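## Task

Take the nut out of the brown box and set it in the tray, with no other object left in the tray. Afterwards put the brown box's own lid back on it. Nothing counts if it stays in place only because the robot holds it; at the end open the gripper and pull away.

## Robot and tools

Robot: a single six-joint arm with a two-finger parallel gripper and a wrist camera. Its base may sit tilted and on a mounting block or post, which the clearance check treats as part of the arm. Joint ranges in rad, base to hand: waist -3.491 to 3.491, shoulder -3.140 to 3.140, elbow -1.187 to 4.328, forearm roll -3.316 to 3.316, wrist pitch -3.140 to 3.140, wrist roll -3.927 to 3.927. The elbow never fully straightens.

Frames: everything uses the scene frame, metres, origin on the table surface under the base, +z up, +y to the left when facing along +x. Orientations are quaternions written w first (qw, qx, qy, qz). In the gripper's own frame the fingers extend along +z and close along x. The reported end_effector_position is the midpoint between the pads; fingertips reach 17.5 mm past it. A pure rotation pivots about that point, which lies 25 mm from the last joint's axis toward gripper -y. A flat block juts roughly 9 cm from that axis toward gripper -y and rotates with the hand, so keep it clear of boxes and lids.

execute_actions(actions): actions is a list of actions; each action is a list of 1 to 15 rows, each row lasting one 1/30 s step. If fewer than 15 rows are given, the last one repeats to fill 15 steps. Each row has 10 numbers: x, y, z (absolute goal position, metres, scene frame), qw, qx, qy, qz (absolute goal orientation, scene frame), then position, force_limit, speed for the fingers, each in -1 to 1. An empty list only reports state and images. An action is rejected when its goal lies over 0.6 m from the hand's position at that action's start along any gripper axis; if the first action fails this against the latest reported state, or any action is malformed, nothing runs. Repeat your chosen quaternion in every row rather than copying the drifting reported one.

Finger numbers: position +1 = fully open, 50 mm gap; near -0.65 the pads touch; -1 closes until something blocks them (use this to grip). force_limit per pad: -1 about 20 N, 0 about 102 N, +1 about 185 N; actual force may exceed it by up to about 17 %. speed is the gap change rate: -1 = 20 mm/s, 0 = 85, +1 = 150.

Per control step the commanded pose is clipped to within 70 mm and 16 degrees of the measured hand pose, then damped inverse kinematics drives the joints, favouring position over orientation. A far goal may need several actions; after an action the arm only continues up to the last clipped pose. The "Hand target" line shows what the controller is currently heading for.

move(target, speed, blocking): target is one 10-number row as above, an absolute pose plus finger numbers (the finger numbers are applied at the start). The hand follows a straight path; speed is in m/s, 0.002 to 0.5, default 0.25, rotation capped at twice that in rad/s. Paths last 0.5 to 10 s and stop short if longer. It takes the shorter rotation. It ignores obstacles, lags, may wander off the line and may exceed speed near full reach. With blocking=false you get a result after 0.5 s; until a result shows the move ended, call wait or stop before any other motion. The "move:" line gives the outcome (done, off_target, moving, held, fault), the distance to target and limits: paced means the pose was clipped; held means a check blocked steps, after which the arm can jump ahead fast.

wait(seconds): 0 to 10; the arm keeps its last command and a running move continues, returning early when it finishes. stop(): brakes a running move, needing some distance; fingers continue. zoom_image(camera, region): camera is cam_head_left, cam_head_right or cam_wrist; region [x0, y0, x1, y1] in image pixels from the top-left, at most 504 by 504. finished_scene(scene): give the current scene's number; irreversible; it reports success and then gives the next task. Replying without any tool call ends all remaining work.

Results: the state line gives hand pose (less exact at long reach). "pose unreachable" means the clearance check altered or blocked the command. object_status: 0 moving, 1 blocked while opening, 2 blocked while closing (a good grip), 3 reached the commanded opening or pads met (usually nothing held). Opening in mm is about (250 - position_measured) x 0.202. Any new position value resets status to 0 for a moment. Stopped fingers ignore new force_limit or speed until position changes by at least 0.01; to soften a grip, open first. The fingers re-close on their own if the grip is lost, except after gripping at force_limit -1, where status stays 2 regardless. Gripping something fixed and off-centre loosens over time.

Cameras: cam_head_left and cam_head_right are 896x504 pinhole, cam_wrist is 616x616 fisheye; calibration is supplied but may be off by a few degrees and millimetres.

Suggested order: lift the box's lid off and set it flat on the table, pick the item from the box and lower it into the tray, return that box's lid onto it, open the fingers and lift away.

Avoid: knocking or placing anything off the table (task fails), drops, slams, hard impacts, pressing targets below a contact surface. Torque reaching a joint's load limit (140 N m waist, shoulder, elbow; 35.2 N m forearm roll, wrist pitch, wrist roll, held weight included) or 150 N outside force causes a 10 s stop that skips the rest of the call. Long loaded holds heat motors: a MOTOR HOT warning precedes an OVER-TEMPERATURE FAULT brake. Occasional tugs on held parts or pushes on loose objects may occur. The arm holds its last command while you think.

Each tool is called after "Request:" by a JSON object that holds its "name" and its "arguments".

## Session

I'll start by looking at the scene.

Request:
{"name": "execute_actions", "arguments": {"actions": []}}

Scene clock: 0.00 s.
end_effector_position=(+1.0618, +0.0100, +0.1373) position_measured=3 object_status=3 end_effector_quat_wxyz=(+0.331, +0.905, +0.097, +0.250)
Joint positions: [ 0.522  0.449  0.44   1.604 -1.062 -2.572]
Joint velocities: [-0.002 -0.     0.     0.    -0.    -0.001]
Hand target: +1.062, +0.010, +0.137; +0.331, +0.905, +0.097, +0.250

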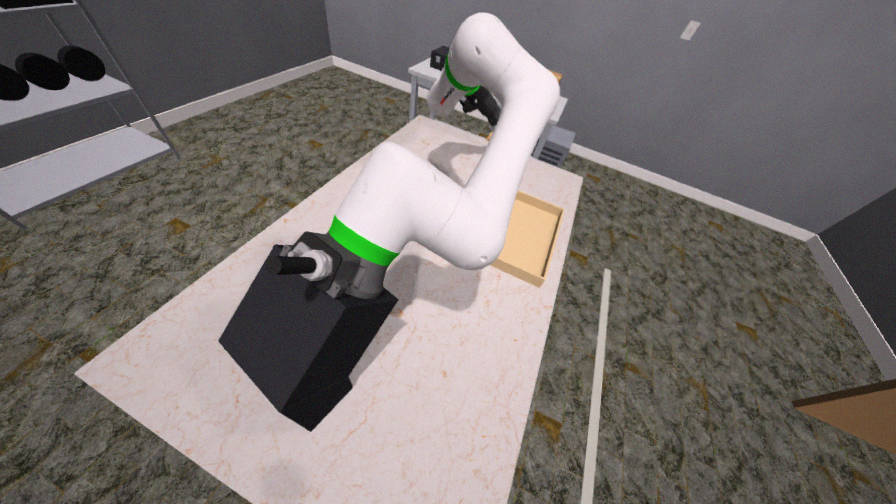

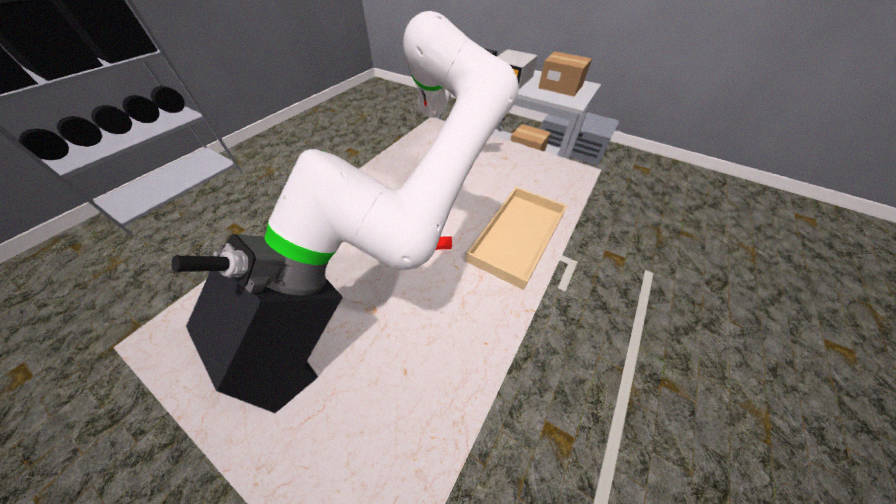

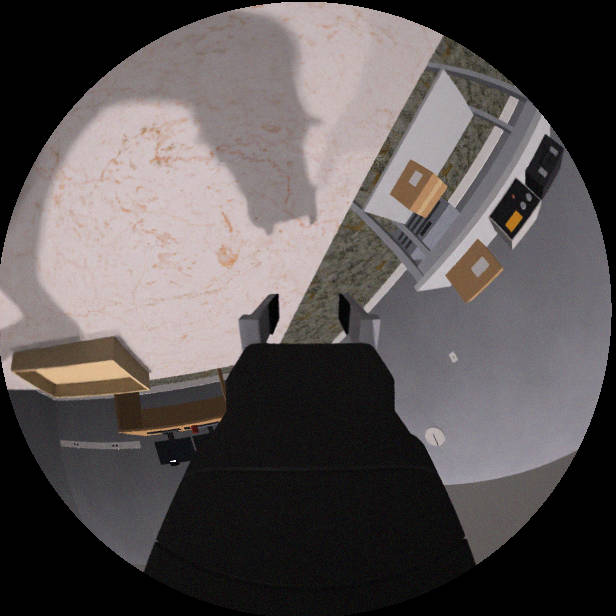

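Request:
{"name": "move", "arguments": {"target": [0.65, 0.15, 0.55, 0, 1, 0, 0, 1, 0, 0], "speed": 0.3}}

Scene clock: 6.57 s.
end_effector_position=(+0.6500, +0.1486, +0.5517) position_measured=3 object_status=3 end_effector_quat_wxyz=(+0.001, +1.000, -0.000, +0.002)
Joint positions: [ 1.916 -0.249  0.162  0.952 -2.165 -2.883]
Joint velocities: [ 0.001  0.    -0.     0.    -0.001  0.   ]
Hand target: +0.650, +0.149, +0.552; +0.001, +1.000, -0.000, +0.002
Off the commanded pose: 0.002 m, 0 deg.
move: done
camera_calibration (this result's frames):
cam_wrist: T_world_to_cam=[[0.999741, 0.0189346, -0.01266, -0.648621], [0.0216014, -0.964453, 0.26337, -0.0103093], [-0.00722318, -0.263575, -0.964612, 0.725945], [0, 0, 0, 1]] pos_world=[0.65392, 0.193679, 0.694759]

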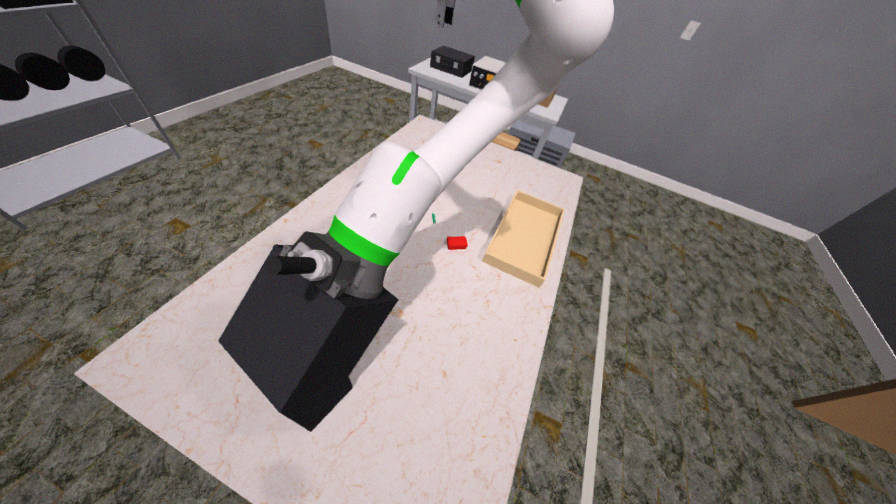

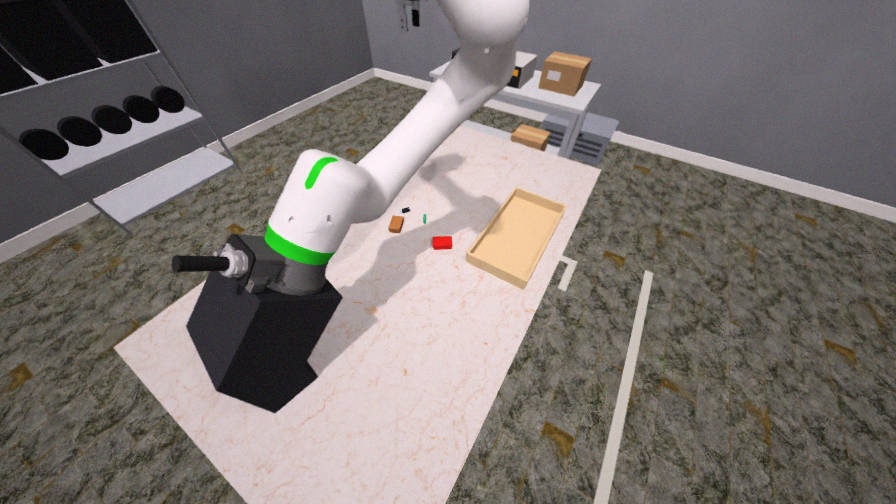

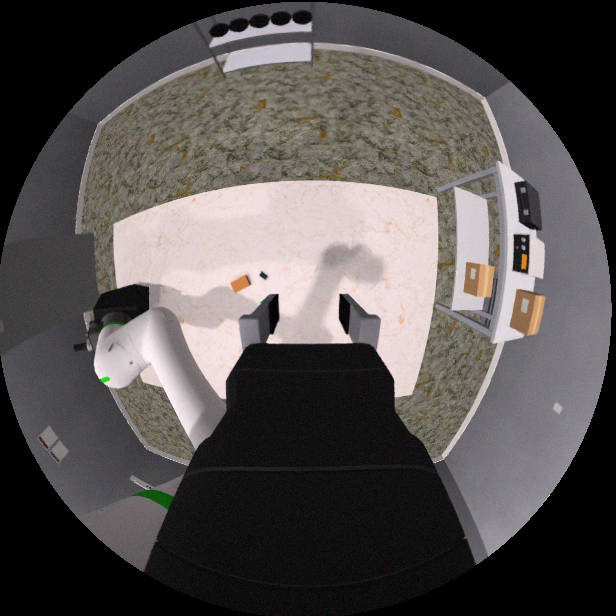

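Request:
{"name": "zoom_image", "arguments": {"camera": "cam_head_right", "region": [360, 180, 480, 270]}}

Request:
{"name": "zoom_image", "arguments": {"camera": "cam_wrist", "region": [200, 240, 300, 320]}}

Region (360, 180, 480, 270) of cam_head_right's 896x504 image, scaled by 4.200, with more detail than that image has; it fills the top 378 rows of this view, and the rest is white.

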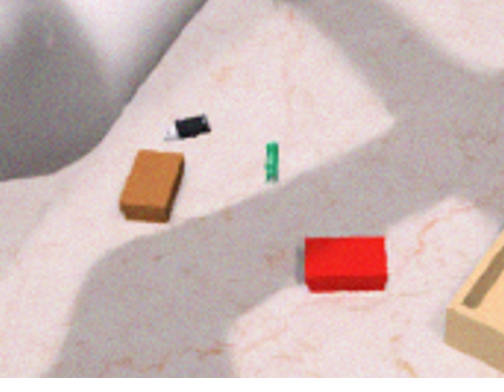

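Region (200, 240, 300, 320) of cam_wrist's 616x616 image, scaled by 5.040, with more detail than that image has; it fills the top 403 rows of this view, and the rest is white.

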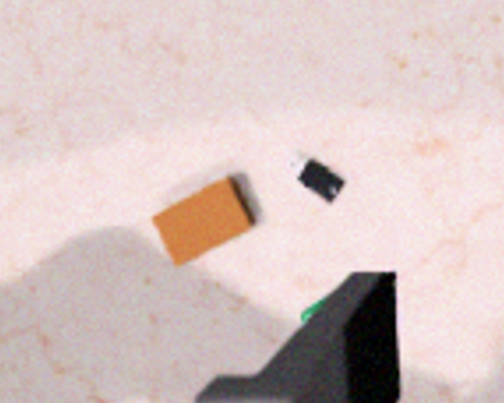

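Request:
{"name": "move", "arguments": {"target": [0.43, 0.04, 0.2, 0, 1, 0, 0, 1, 0, 0], "speed": 0.3}}

Scene clock: 23.13 s.
end_effector_position=(+0.4297, +0.0395, +0.1992) position_measured=3 object_status=3 end_effector_quat_wxyz=(-0.000, +1.000, +0.000, -0.001)
Joint positions: [ 1.381 -0.916 -1.049  0.848 -1.414 -2.966]
Joint velocities: [ 0.     0.     0.001 -0.001  0.001  0.   ]
Hand target: +0.430, +0.040, +0.199; -0.000, +1.000, +0.000, -0.001
Off the commanded pose: 0.001 m, 0 deg.
move: done
camera_calibration (this result's frames):
cam_wrist: T_world_to_cam=[[0.999641, 0.0194242, -0.0184289, -0.429611], [0.0235747, -0.964825, 0.261833, -0.0184191], [-0.0126948, -0.262174, -0.964937, 0.358014], [0, 0, 0, 1]] pos_world=[0.434436, 0.0844353, 0.342366]

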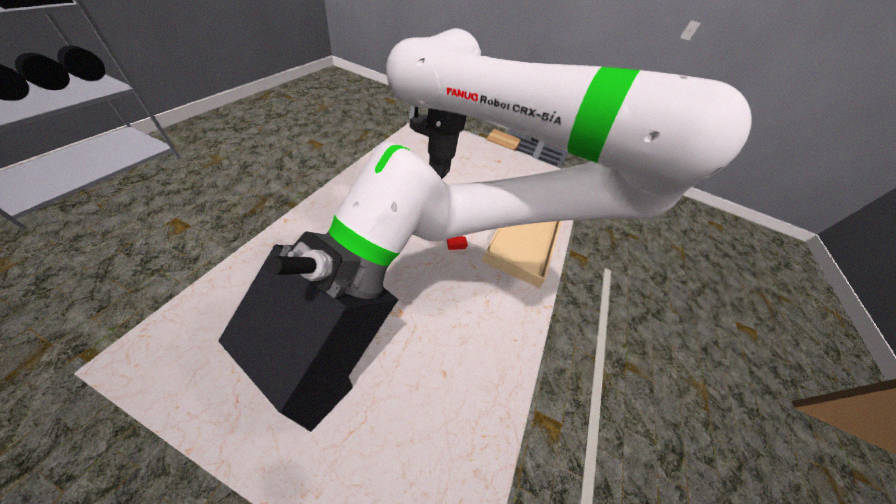

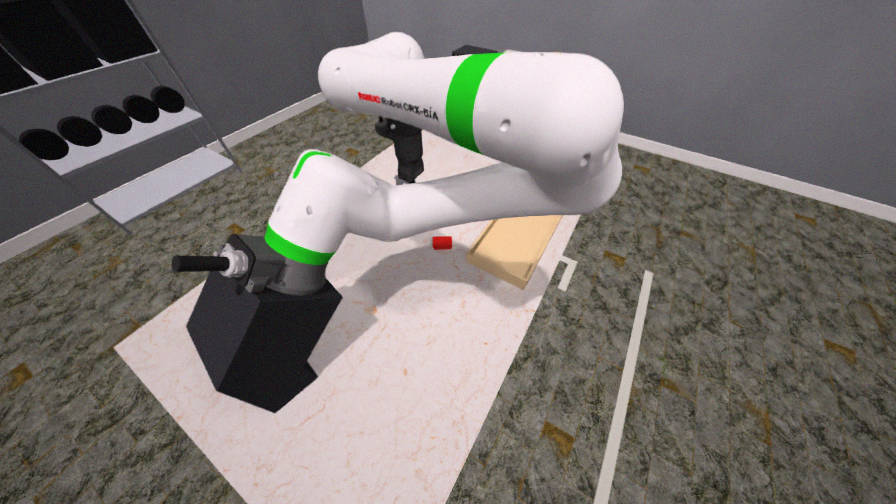

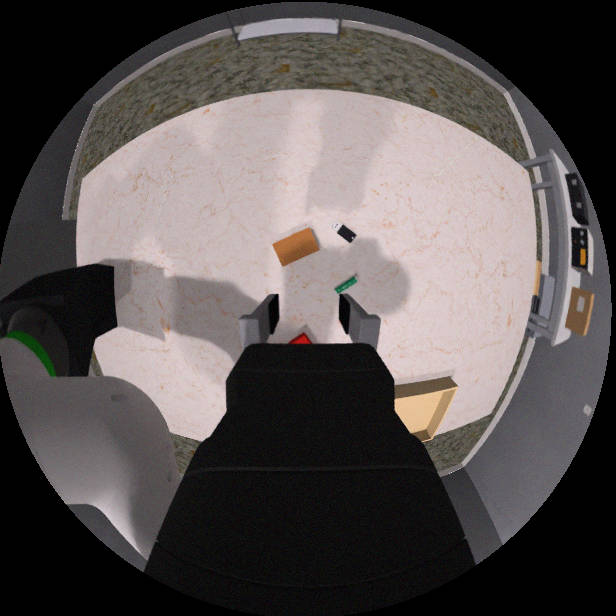

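Request:
{"name": "zoom_image", "arguments": {"camera": "cam_wrist", "region": [250, 200, 370, 310]}}

Region (250, 200, 370, 310) of cam_wrist's 616x616 image, scaled by 4.200, with more detail than that image has; it fills the top 462 rows of this view, and the rest is white.

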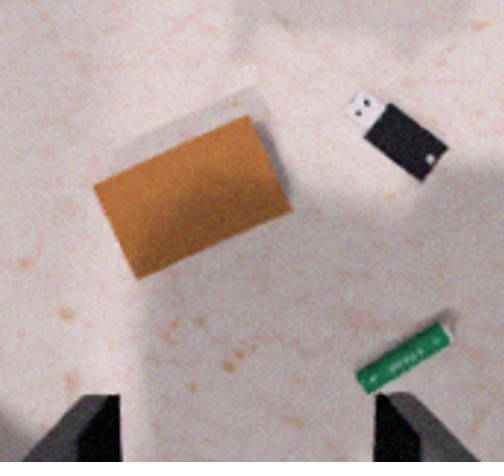

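Request:
{"name": "move", "arguments": {"target": [0.4175, 0.0993, 0.09, 0, 0.8457, -0.5336, 0, 1, 0, 0], "speed": 0.2}}

Scene clock: 66.03 s.
end_effector_position=(+0.4174, +0.0985, +0.0903) position_measured=3 object_status=3 end_effector_quat_wxyz=(-0.020, +0.866, -0.491, -0.090)
Joint positions: [ 0.948 -0.531 -1.064  0.814 -0.75  -3.927]
Joint velocities: [ 0.001  0.002  0.002 -0.003 -0.     0.001]
Hand target: +0.417, +0.098, +0.090; -0.020, +0.866, -0.491, -0.090
Off the commanded pose: 0.001 m, 12 deg.
joint sent to its limit — the command would take joint 6 (wrist roll) past its lower limit, so that joint was sent only as far as its limit.
move: off_target
camera_calibration (this result's frames):
cam_wrist: T_world_to_cam=[[0.515548, -0.834795, -0.193205, -0.118454], [-0.777008, -0.550514, 0.305277, 0.356659], [-0.361205, -0.00726265, -0.932458, 0.385621], [0, 0, 0, 1]] pos_world=[0.477484, 0.100262, 0.22781]

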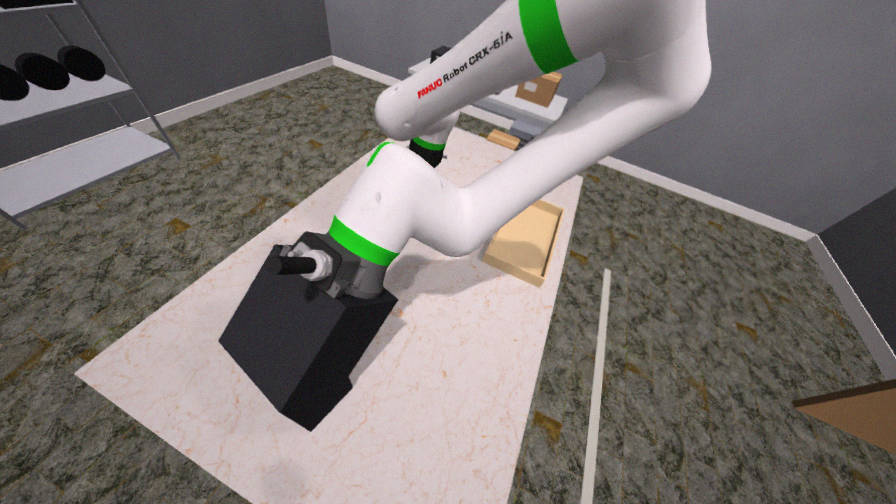

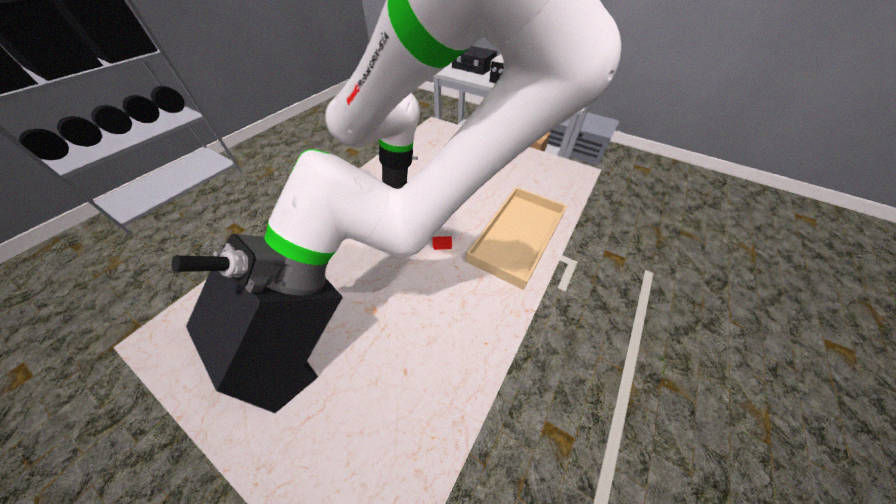

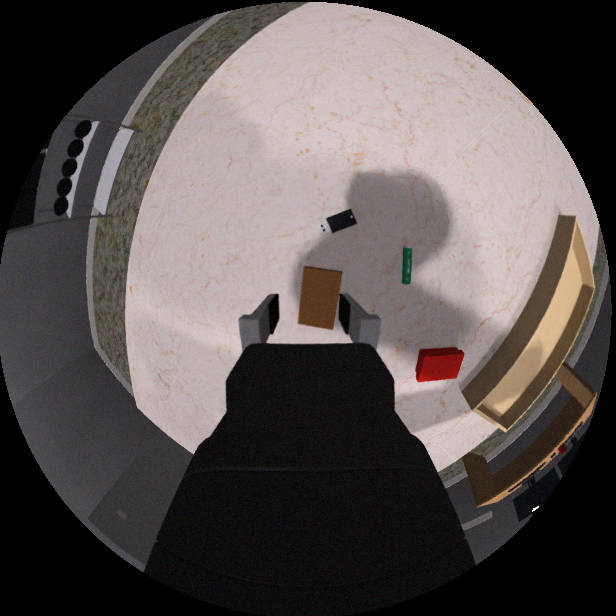

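Request:
{"name": "move", "arguments": {"target": [0.47, 0.14, 0.2, 0, 0.866, 0.5, 0, 1, 0, 0], "speed": 0.5}}

Request:
{"name": "move", "arguments": {"target": [0.47, 0.14, 0.2, 0, 0, 1, 0, 1, 0, 0], "speed": 0.5}}

Request:
{"name": "move", "arguments": {"target": [0.4175, 0.0993, 0.09, 0, -0.8457, 0.5336, 0, 1, 0, 0], "speed": 0.5}}

Scene clock: 88.13 s.
end_effector_position=(+0.4703, +0.1401, +0.2000) position_measured=3 object_status=3 end_effector_quat_wxyz=(+0.000, +0.866, +0.500, +0.000)
Joint positions: [ 1.313 -0.493 -0.826  0.894 -1.235 -2.032]
Joint velocities: [-0.     0.     0.    -0.001 -0.001  0.   ]
Hand target: +0.470, +0.140, +0.200; +0.000, +0.866, +0.500, +0.000
Off the commanded pose: 0.000 m, 0 deg.
move: done
camera_calibration (this result's frames):
cam_wrist: T_world_to_cam=[[0.482527, 0.875728, -0.0164083, -0.349254], [0.847118, -0.461838, 0.262864, -0.380485], [0.222619, -0.140738, -0.964693, 0.257869], [0, 0, 0, 1]] pos_world=[0.433434, 0.166421, 0.34305]

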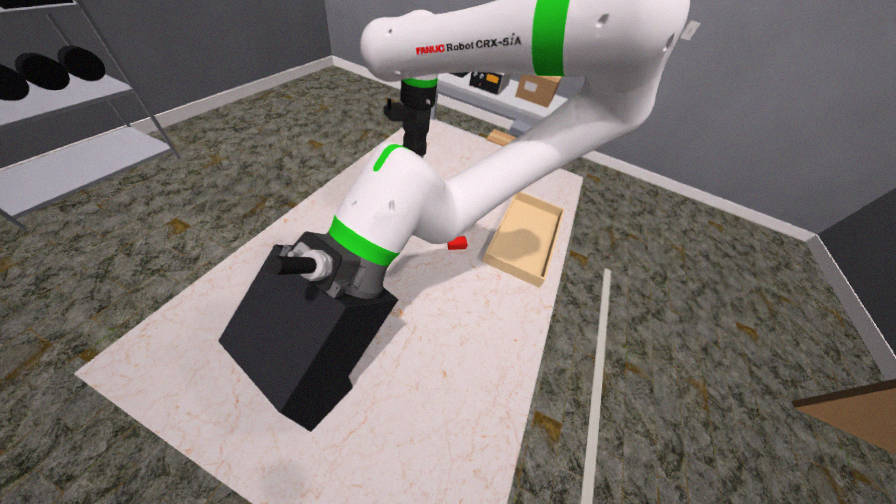

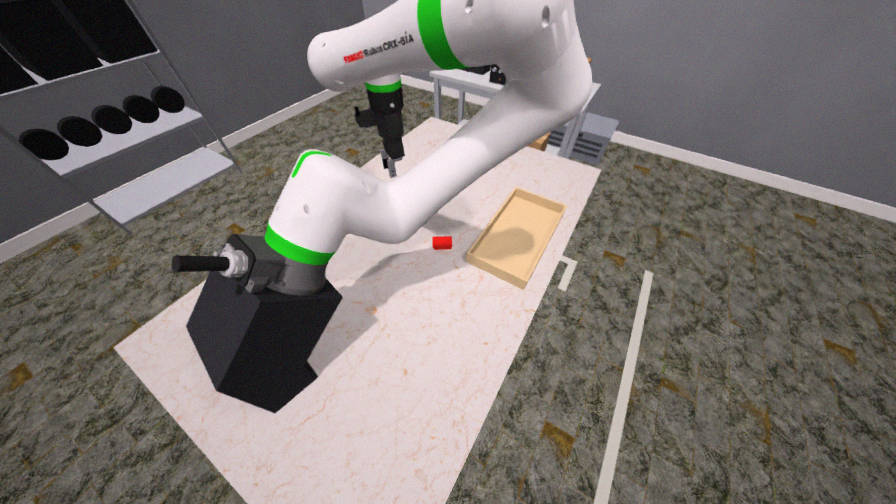

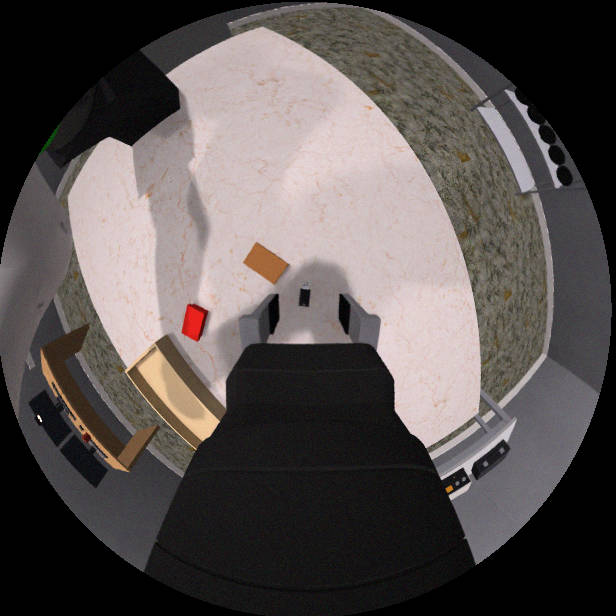

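Scene clock: 90.73 s.
end_effector_position=(+0.4700, +0.1399, +0.2000) position_measured=3 object_status=3 end_effector_quat_wxyz=(+0.000, -0.000, +1.000, -0.000)
Joint positions: [ 1.4   -0.419 -0.833  0.9   -1.247 -0.058]
Joint velocities: [-0.002 -0.001  0.002 -0.001  0.002  0.001]
Hand target: +0.470, +0.140, +0.200; +0.000, -0.000, +1.000, -0.000
Off the commanded pose: 0.000 m, 0 deg.
move: done
camera_calibration (this result's frames):
cam_wrist: T_world_to_cam=[[-0.999672, -0.0194444, -0.0166501, 0.472969], [-0.0231274, 0.964846, 0.261798, -0.170704], [0.0109743, 0.262097, -0.964979, 0.301094], [0, 0, 0, 1]] pos_world=[0.465562, 0.0949838, 0.343115]

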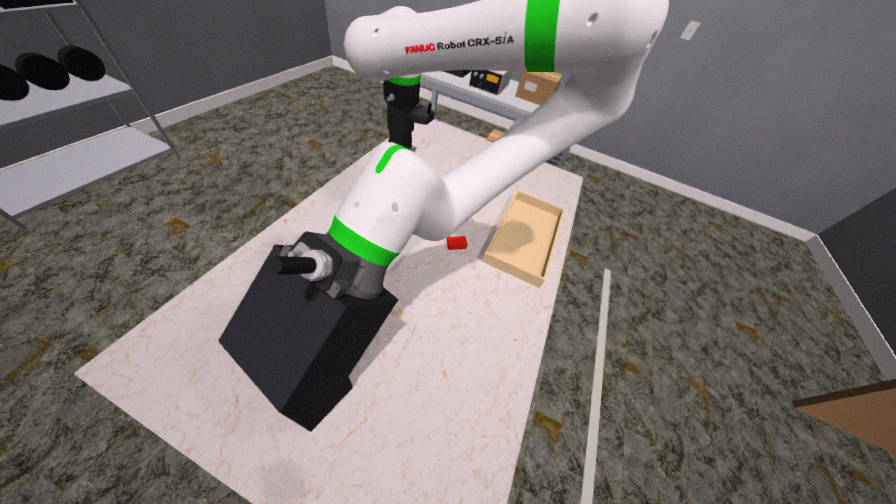

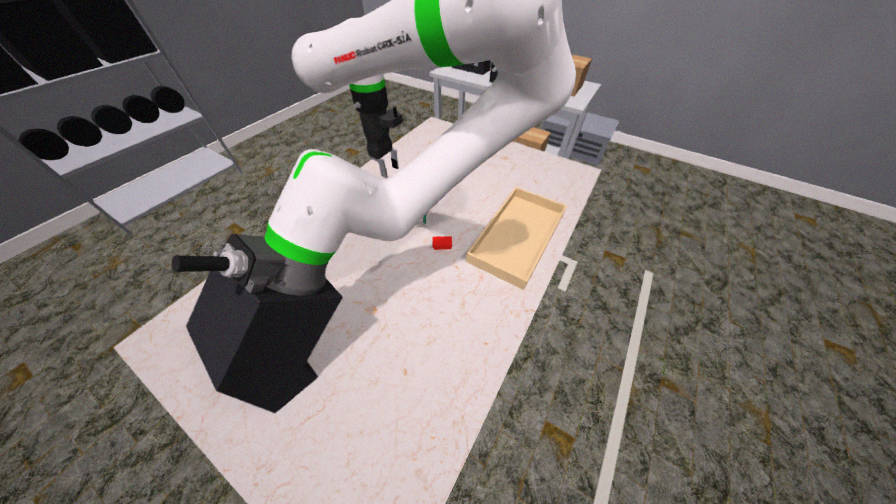

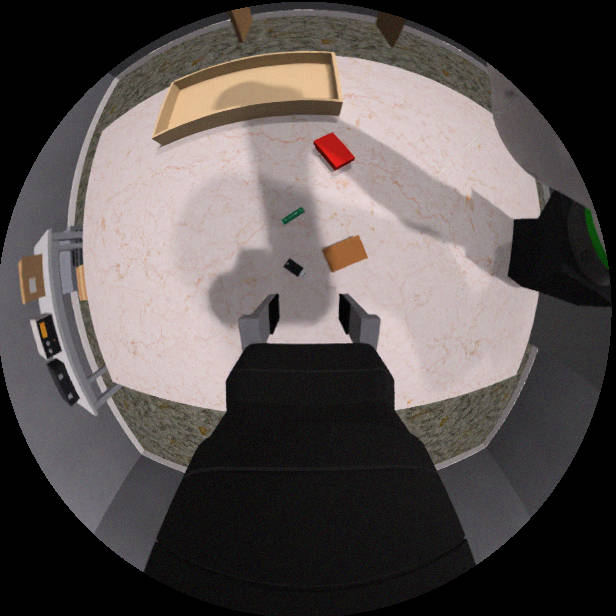

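Scene clock: 93.27 s.
end_effector_position=(+0.4168, +0.0992, +0.0899) position_measured=3 object_status=3 end_effector_quat_wxyz=(+0.000, +0.846, -0.534, -0.001)
Joint positions: [ 1.015 -0.481 -1.177  1.145 -0.822  1.882]
Joint velocities: [-0.001 -0.     0.001 -0.002  0.002  0.002]
Hand target: +0.417, +0.099, +0.090; +0.000, +0.846, -0.534, -0.001
Off the commanded pose: 0.001 m, 0 deg.
move: done
camera_calibration (this result's frames):
cam_wrist: T_world_to_cam=[[0.447756, -0.893986, -0.0174367, -0.0992771], [-0.860525, -0.436132, 0.263222, 0.383969], [-0.242921, -0.102854, -0.964578, 0.348142], [0, 0, 0, 1]] pos_world=[0.459438, 0.114517, 0.23301]

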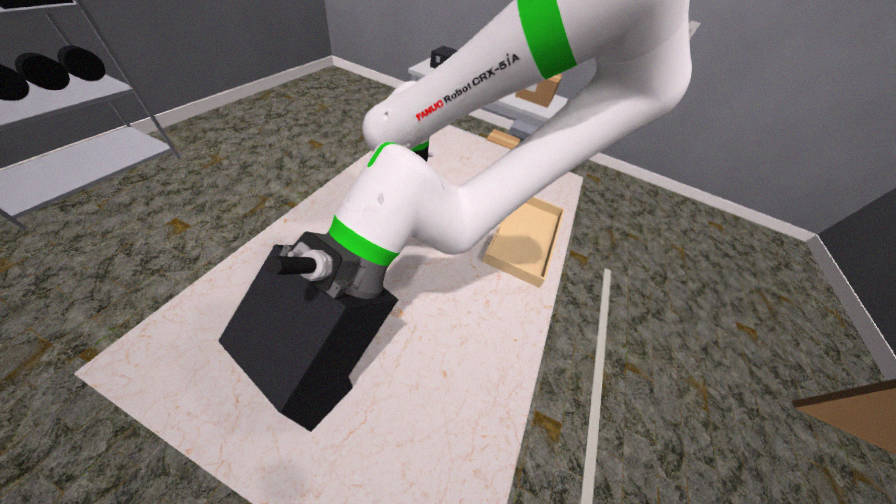

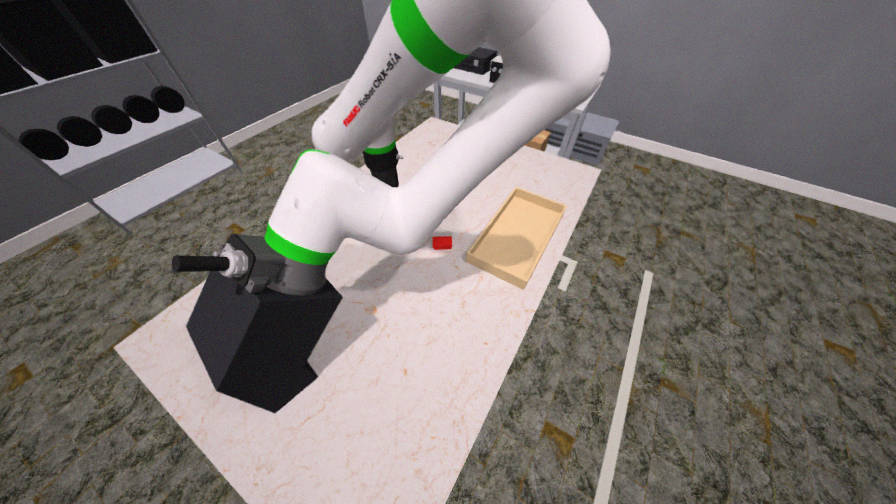

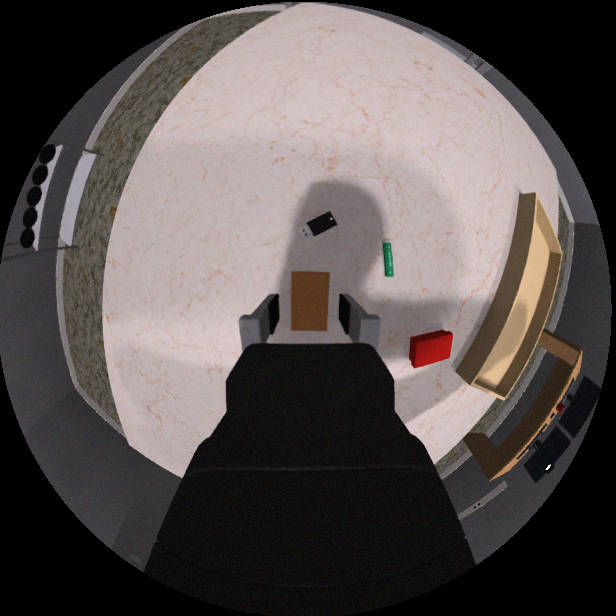

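Request:
{"name": "move", "arguments": {"target": [0.4175, 0.0993, 0.06, 0.1468, 0.8329, -0.5255, -0.0926, 1, 0, 0], "speed": 0.15}}

Scene clock: 137.30 s.
end_effector_position=(+0.4177, +0.0992, +0.0602) position_measured=3 object_status=3 end_effector_quat_wxyz=(+0.147, +0.833, -0.526, -0.092)
Joint positions: [ 0.995 -0.189 -0.819  0.719 -1.011  2.201]
Joint velocities: [ 0.001  0.001  0.001 -0.001  0.     0.001]
Hand target: +0.418, +0.099, +0.060; +0.147, +0.833, -0.526, -0.092
Off the commanded pose: 0.000 m, 0 deg.
move: done
camera_calibration (this result's frames):
cam_wrist: T_world_to_cam=[[0.441201, -0.897143, -0.0218213, -0.0969429], [-0.728087, -0.372065, 0.575723, 0.312161], [-0.524625, -0.238122, -0.817354, 0.441882], [0, 0, 0, 1]] pos_world=[0.501873, 0.134394, 0.17934]

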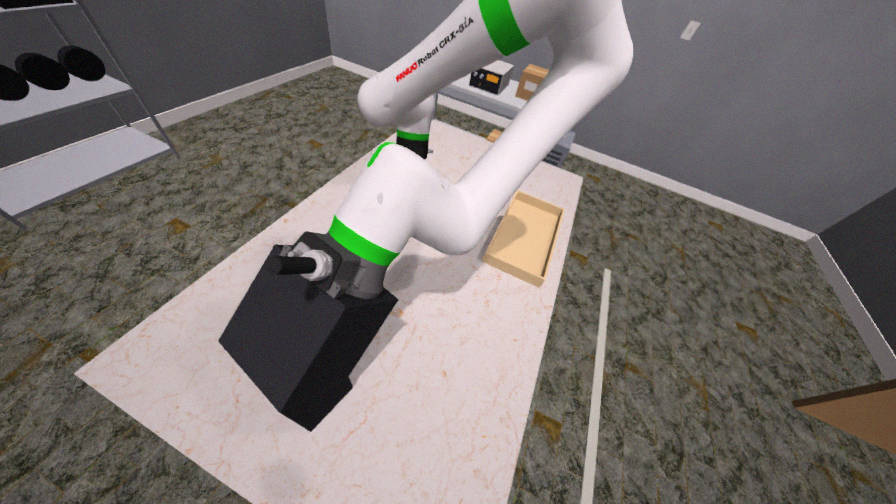

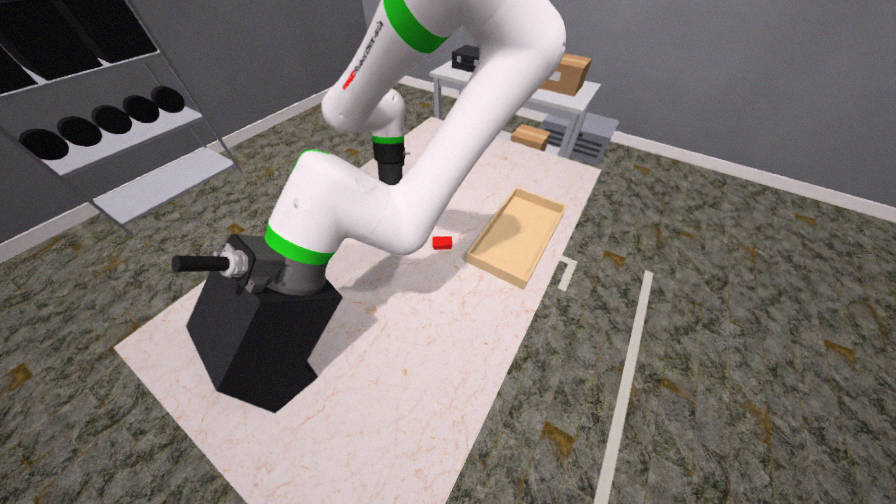

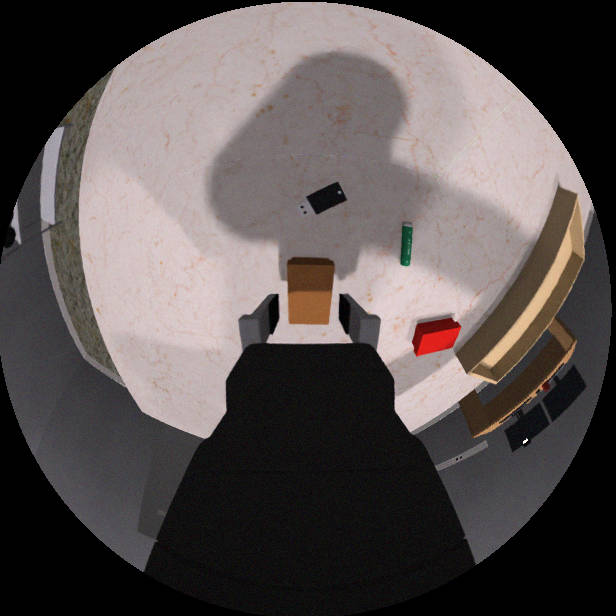

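The tilt freed the elbow. Let me look closer at the box's end face.

Request:
{"name": "zoom_image", "arguments": {"camera": "cam_wrist", "region": [250, 240, 370, 350]}}

Region (250, 240, 370, 350) of cam_wrist's 616x616 image, scaled by 4.200, with more detail than that image has; it fills the top 462 rows of this view, and the rest is white.

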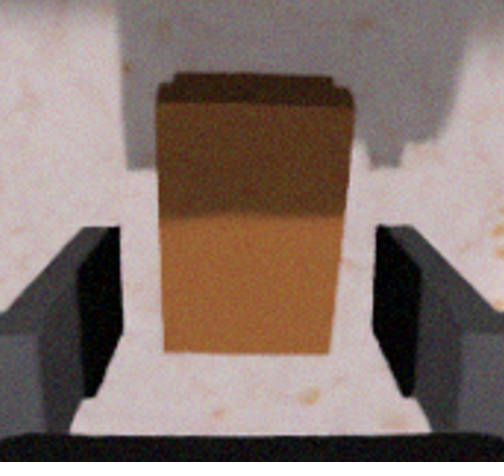

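Request:
{"name": "move", "arguments": {"target": [0.4175, 0.0993, 0.027, 0.1468, 0.8329, -0.5255, -0.0926, 1, 0, 0], "speed": 0.05}}

Scene clock: 150.30 s.
end_effector_position=(+0.4174, +0.0993, +0.0271) position_measured=3 object_status=3 end_effector_quat_wxyz=(+0.147, +0.833, -0.526, -0.093)
Joint positions: [ 0.916 -0.109 -0.819  0.773 -0.911  2.192]
Joint velocities: [ 0.001  0.     0.001  0.     0.001 -0.001]
Hand target: +0.417, +0.099, +0.027; +0.147, +0.833, -0.526, -0.093
Off the commanded pose: 0.000 m, 0 deg.
move: done
camera_calibration (this result's frames):
cam_wrist: T_world_to_cam=[[0.441543, -0.896962, -0.0223284, -0.0975079], [-0.727488, -0.372461, 0.576225, 0.330755], [-0.525168, -0.238184, -0.816986, 0.414905], [0, 0, 0, 1]] pos_world=[0.501569, 0.134556, 0.146205]

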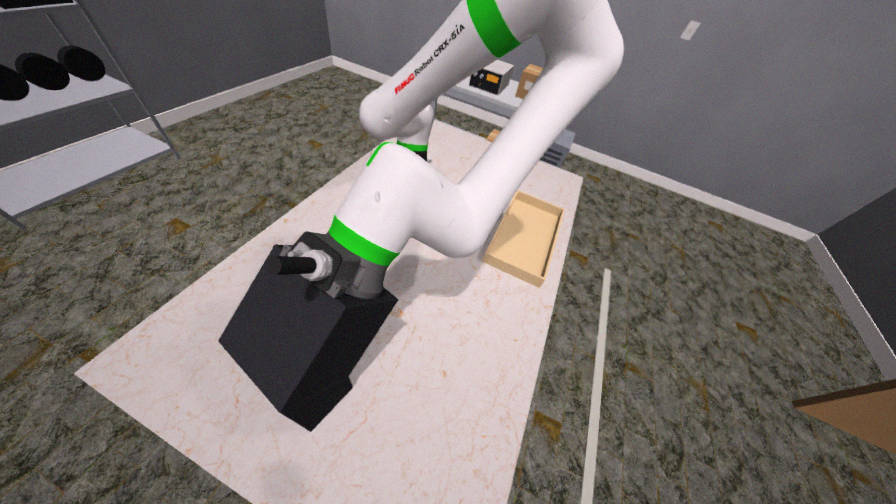

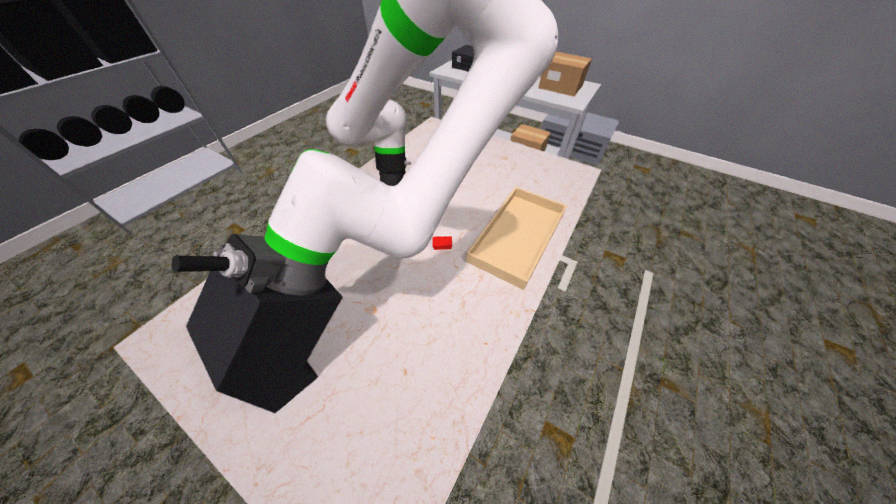

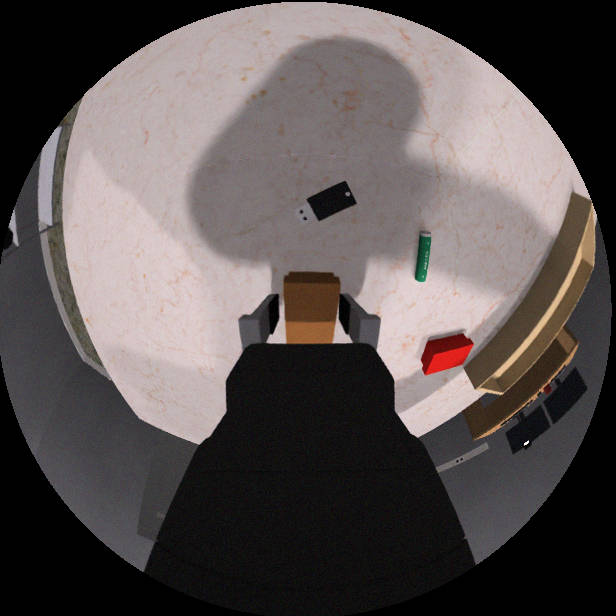

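Request:
{"name": "execute_actions", "arguments": {"actions": [[[0.4175, 0.0993, 0.027, 0.1468, 0.8329, -0.5255, -0.0926, -1, -0.5, -0.4]]]}}

Scene clock: 152.43 s.
end_effector_position=(+0.4175, +0.0993, +0.0270) position_measured=55 object_status=2 end_effector_quat_wxyz=(+0.147, +0.833, -0.526, -0.093)
Joint positions: [ 0.916 -0.109 -0.819  0.773 -0.911  2.192]
Joint velocities: [-0.001  0.001  0.     0.    -0.001 -0.   ]
Hand target: +0.417, +0.099, +0.027; +0.147, +0.833, -0.526, -0.093
Off the commanded pose: 0.000 m, 0 deg.
camera_calibration (this result's frames):
cam_wrist: T_world_to_cam=[[0.441603, -0.896938, -0.0221248, -0.0976323], [-0.727608, -0.372445, 0.576083, 0.330946], [-0.52495, -0.238302, -0.817092, 0.414832], [0, 0, 0, 1]] pos_world=[0.50168, 0.134544, 0.146143]

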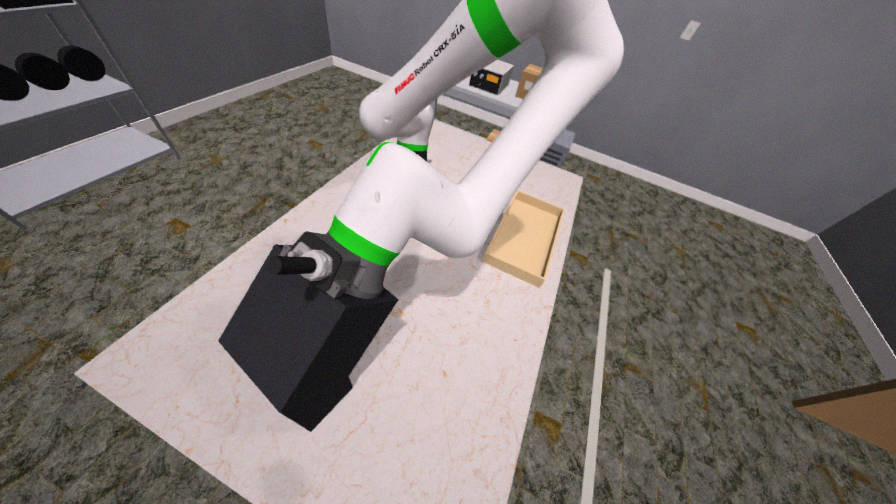

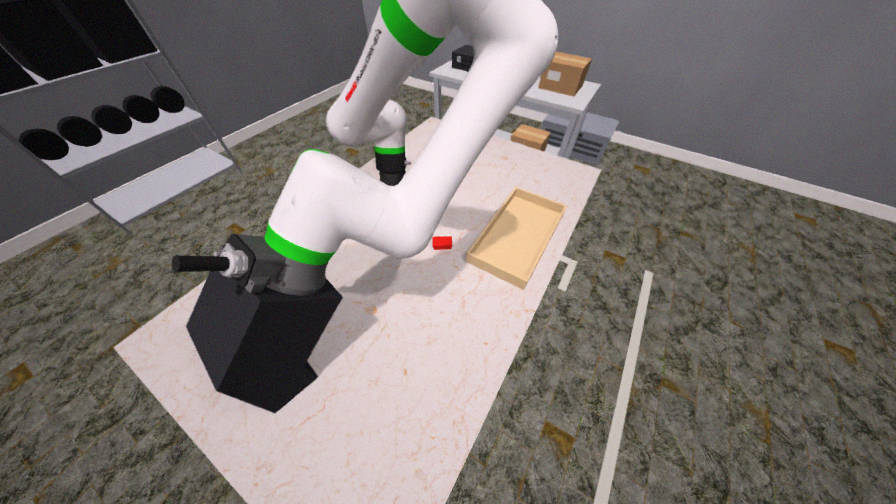

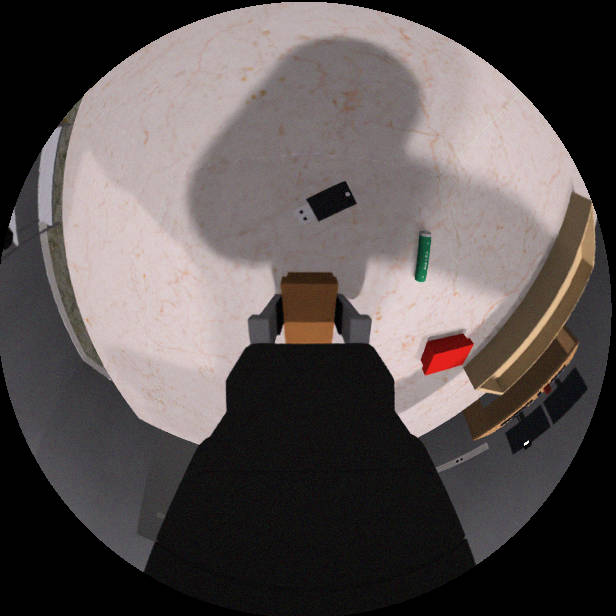

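Request:
{"name": "move", "arguments": {"target": [0.46, 0.26, 0.028, 0.1468, 0.8329, -0.5255, -0.0926, -1, -0.5, -0.4], "speed": 0.1}}

Scene clock: 185.37 s.
end_effector_position=(+0.4598, +0.2599, +0.0282) position_measured=55 object_status=2 end_effector_quat_wxyz=(+0.147, +0.833, -0.526, -0.092)
Joint positions: [ 1.104  0.205 -0.461  0.707 -1.042  2.098]
Joint velocities: [-0.001  0.     0.001  0.    -0.     0.002]
Hand target: +0.460, +0.260, +0.028; +0.147, +0.833, -0.525, -0.092
Off the commanded pose: 0.000 m, 0 deg.
move: done
camera_calibration (this result's frames):
cam_wrist: T_world_to_cam=[[0.441679, -0.896911, -0.0216659, 0.027717], [-0.727792, -0.37231, 0.575938, 0.420973], [-0.524631, -0.238611, -0.817207, 0.476219], [0, 0, 0, 1]] pos_world=[0.543978, 0.295223, 0.147315]

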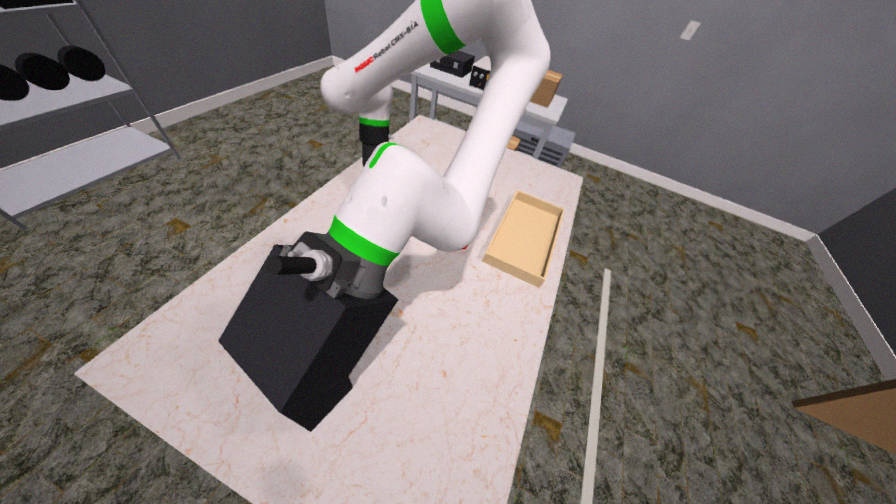

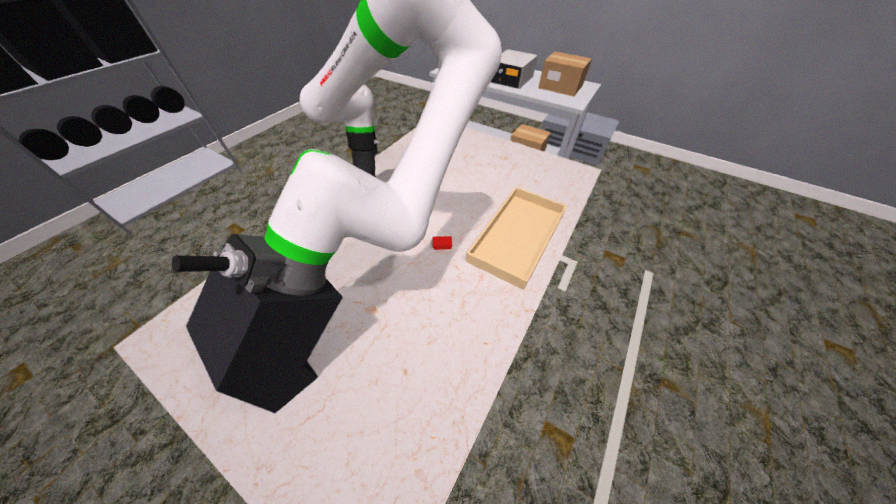

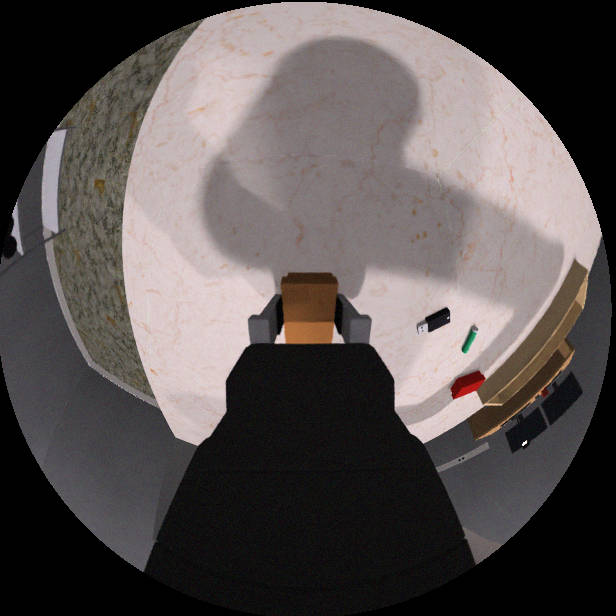

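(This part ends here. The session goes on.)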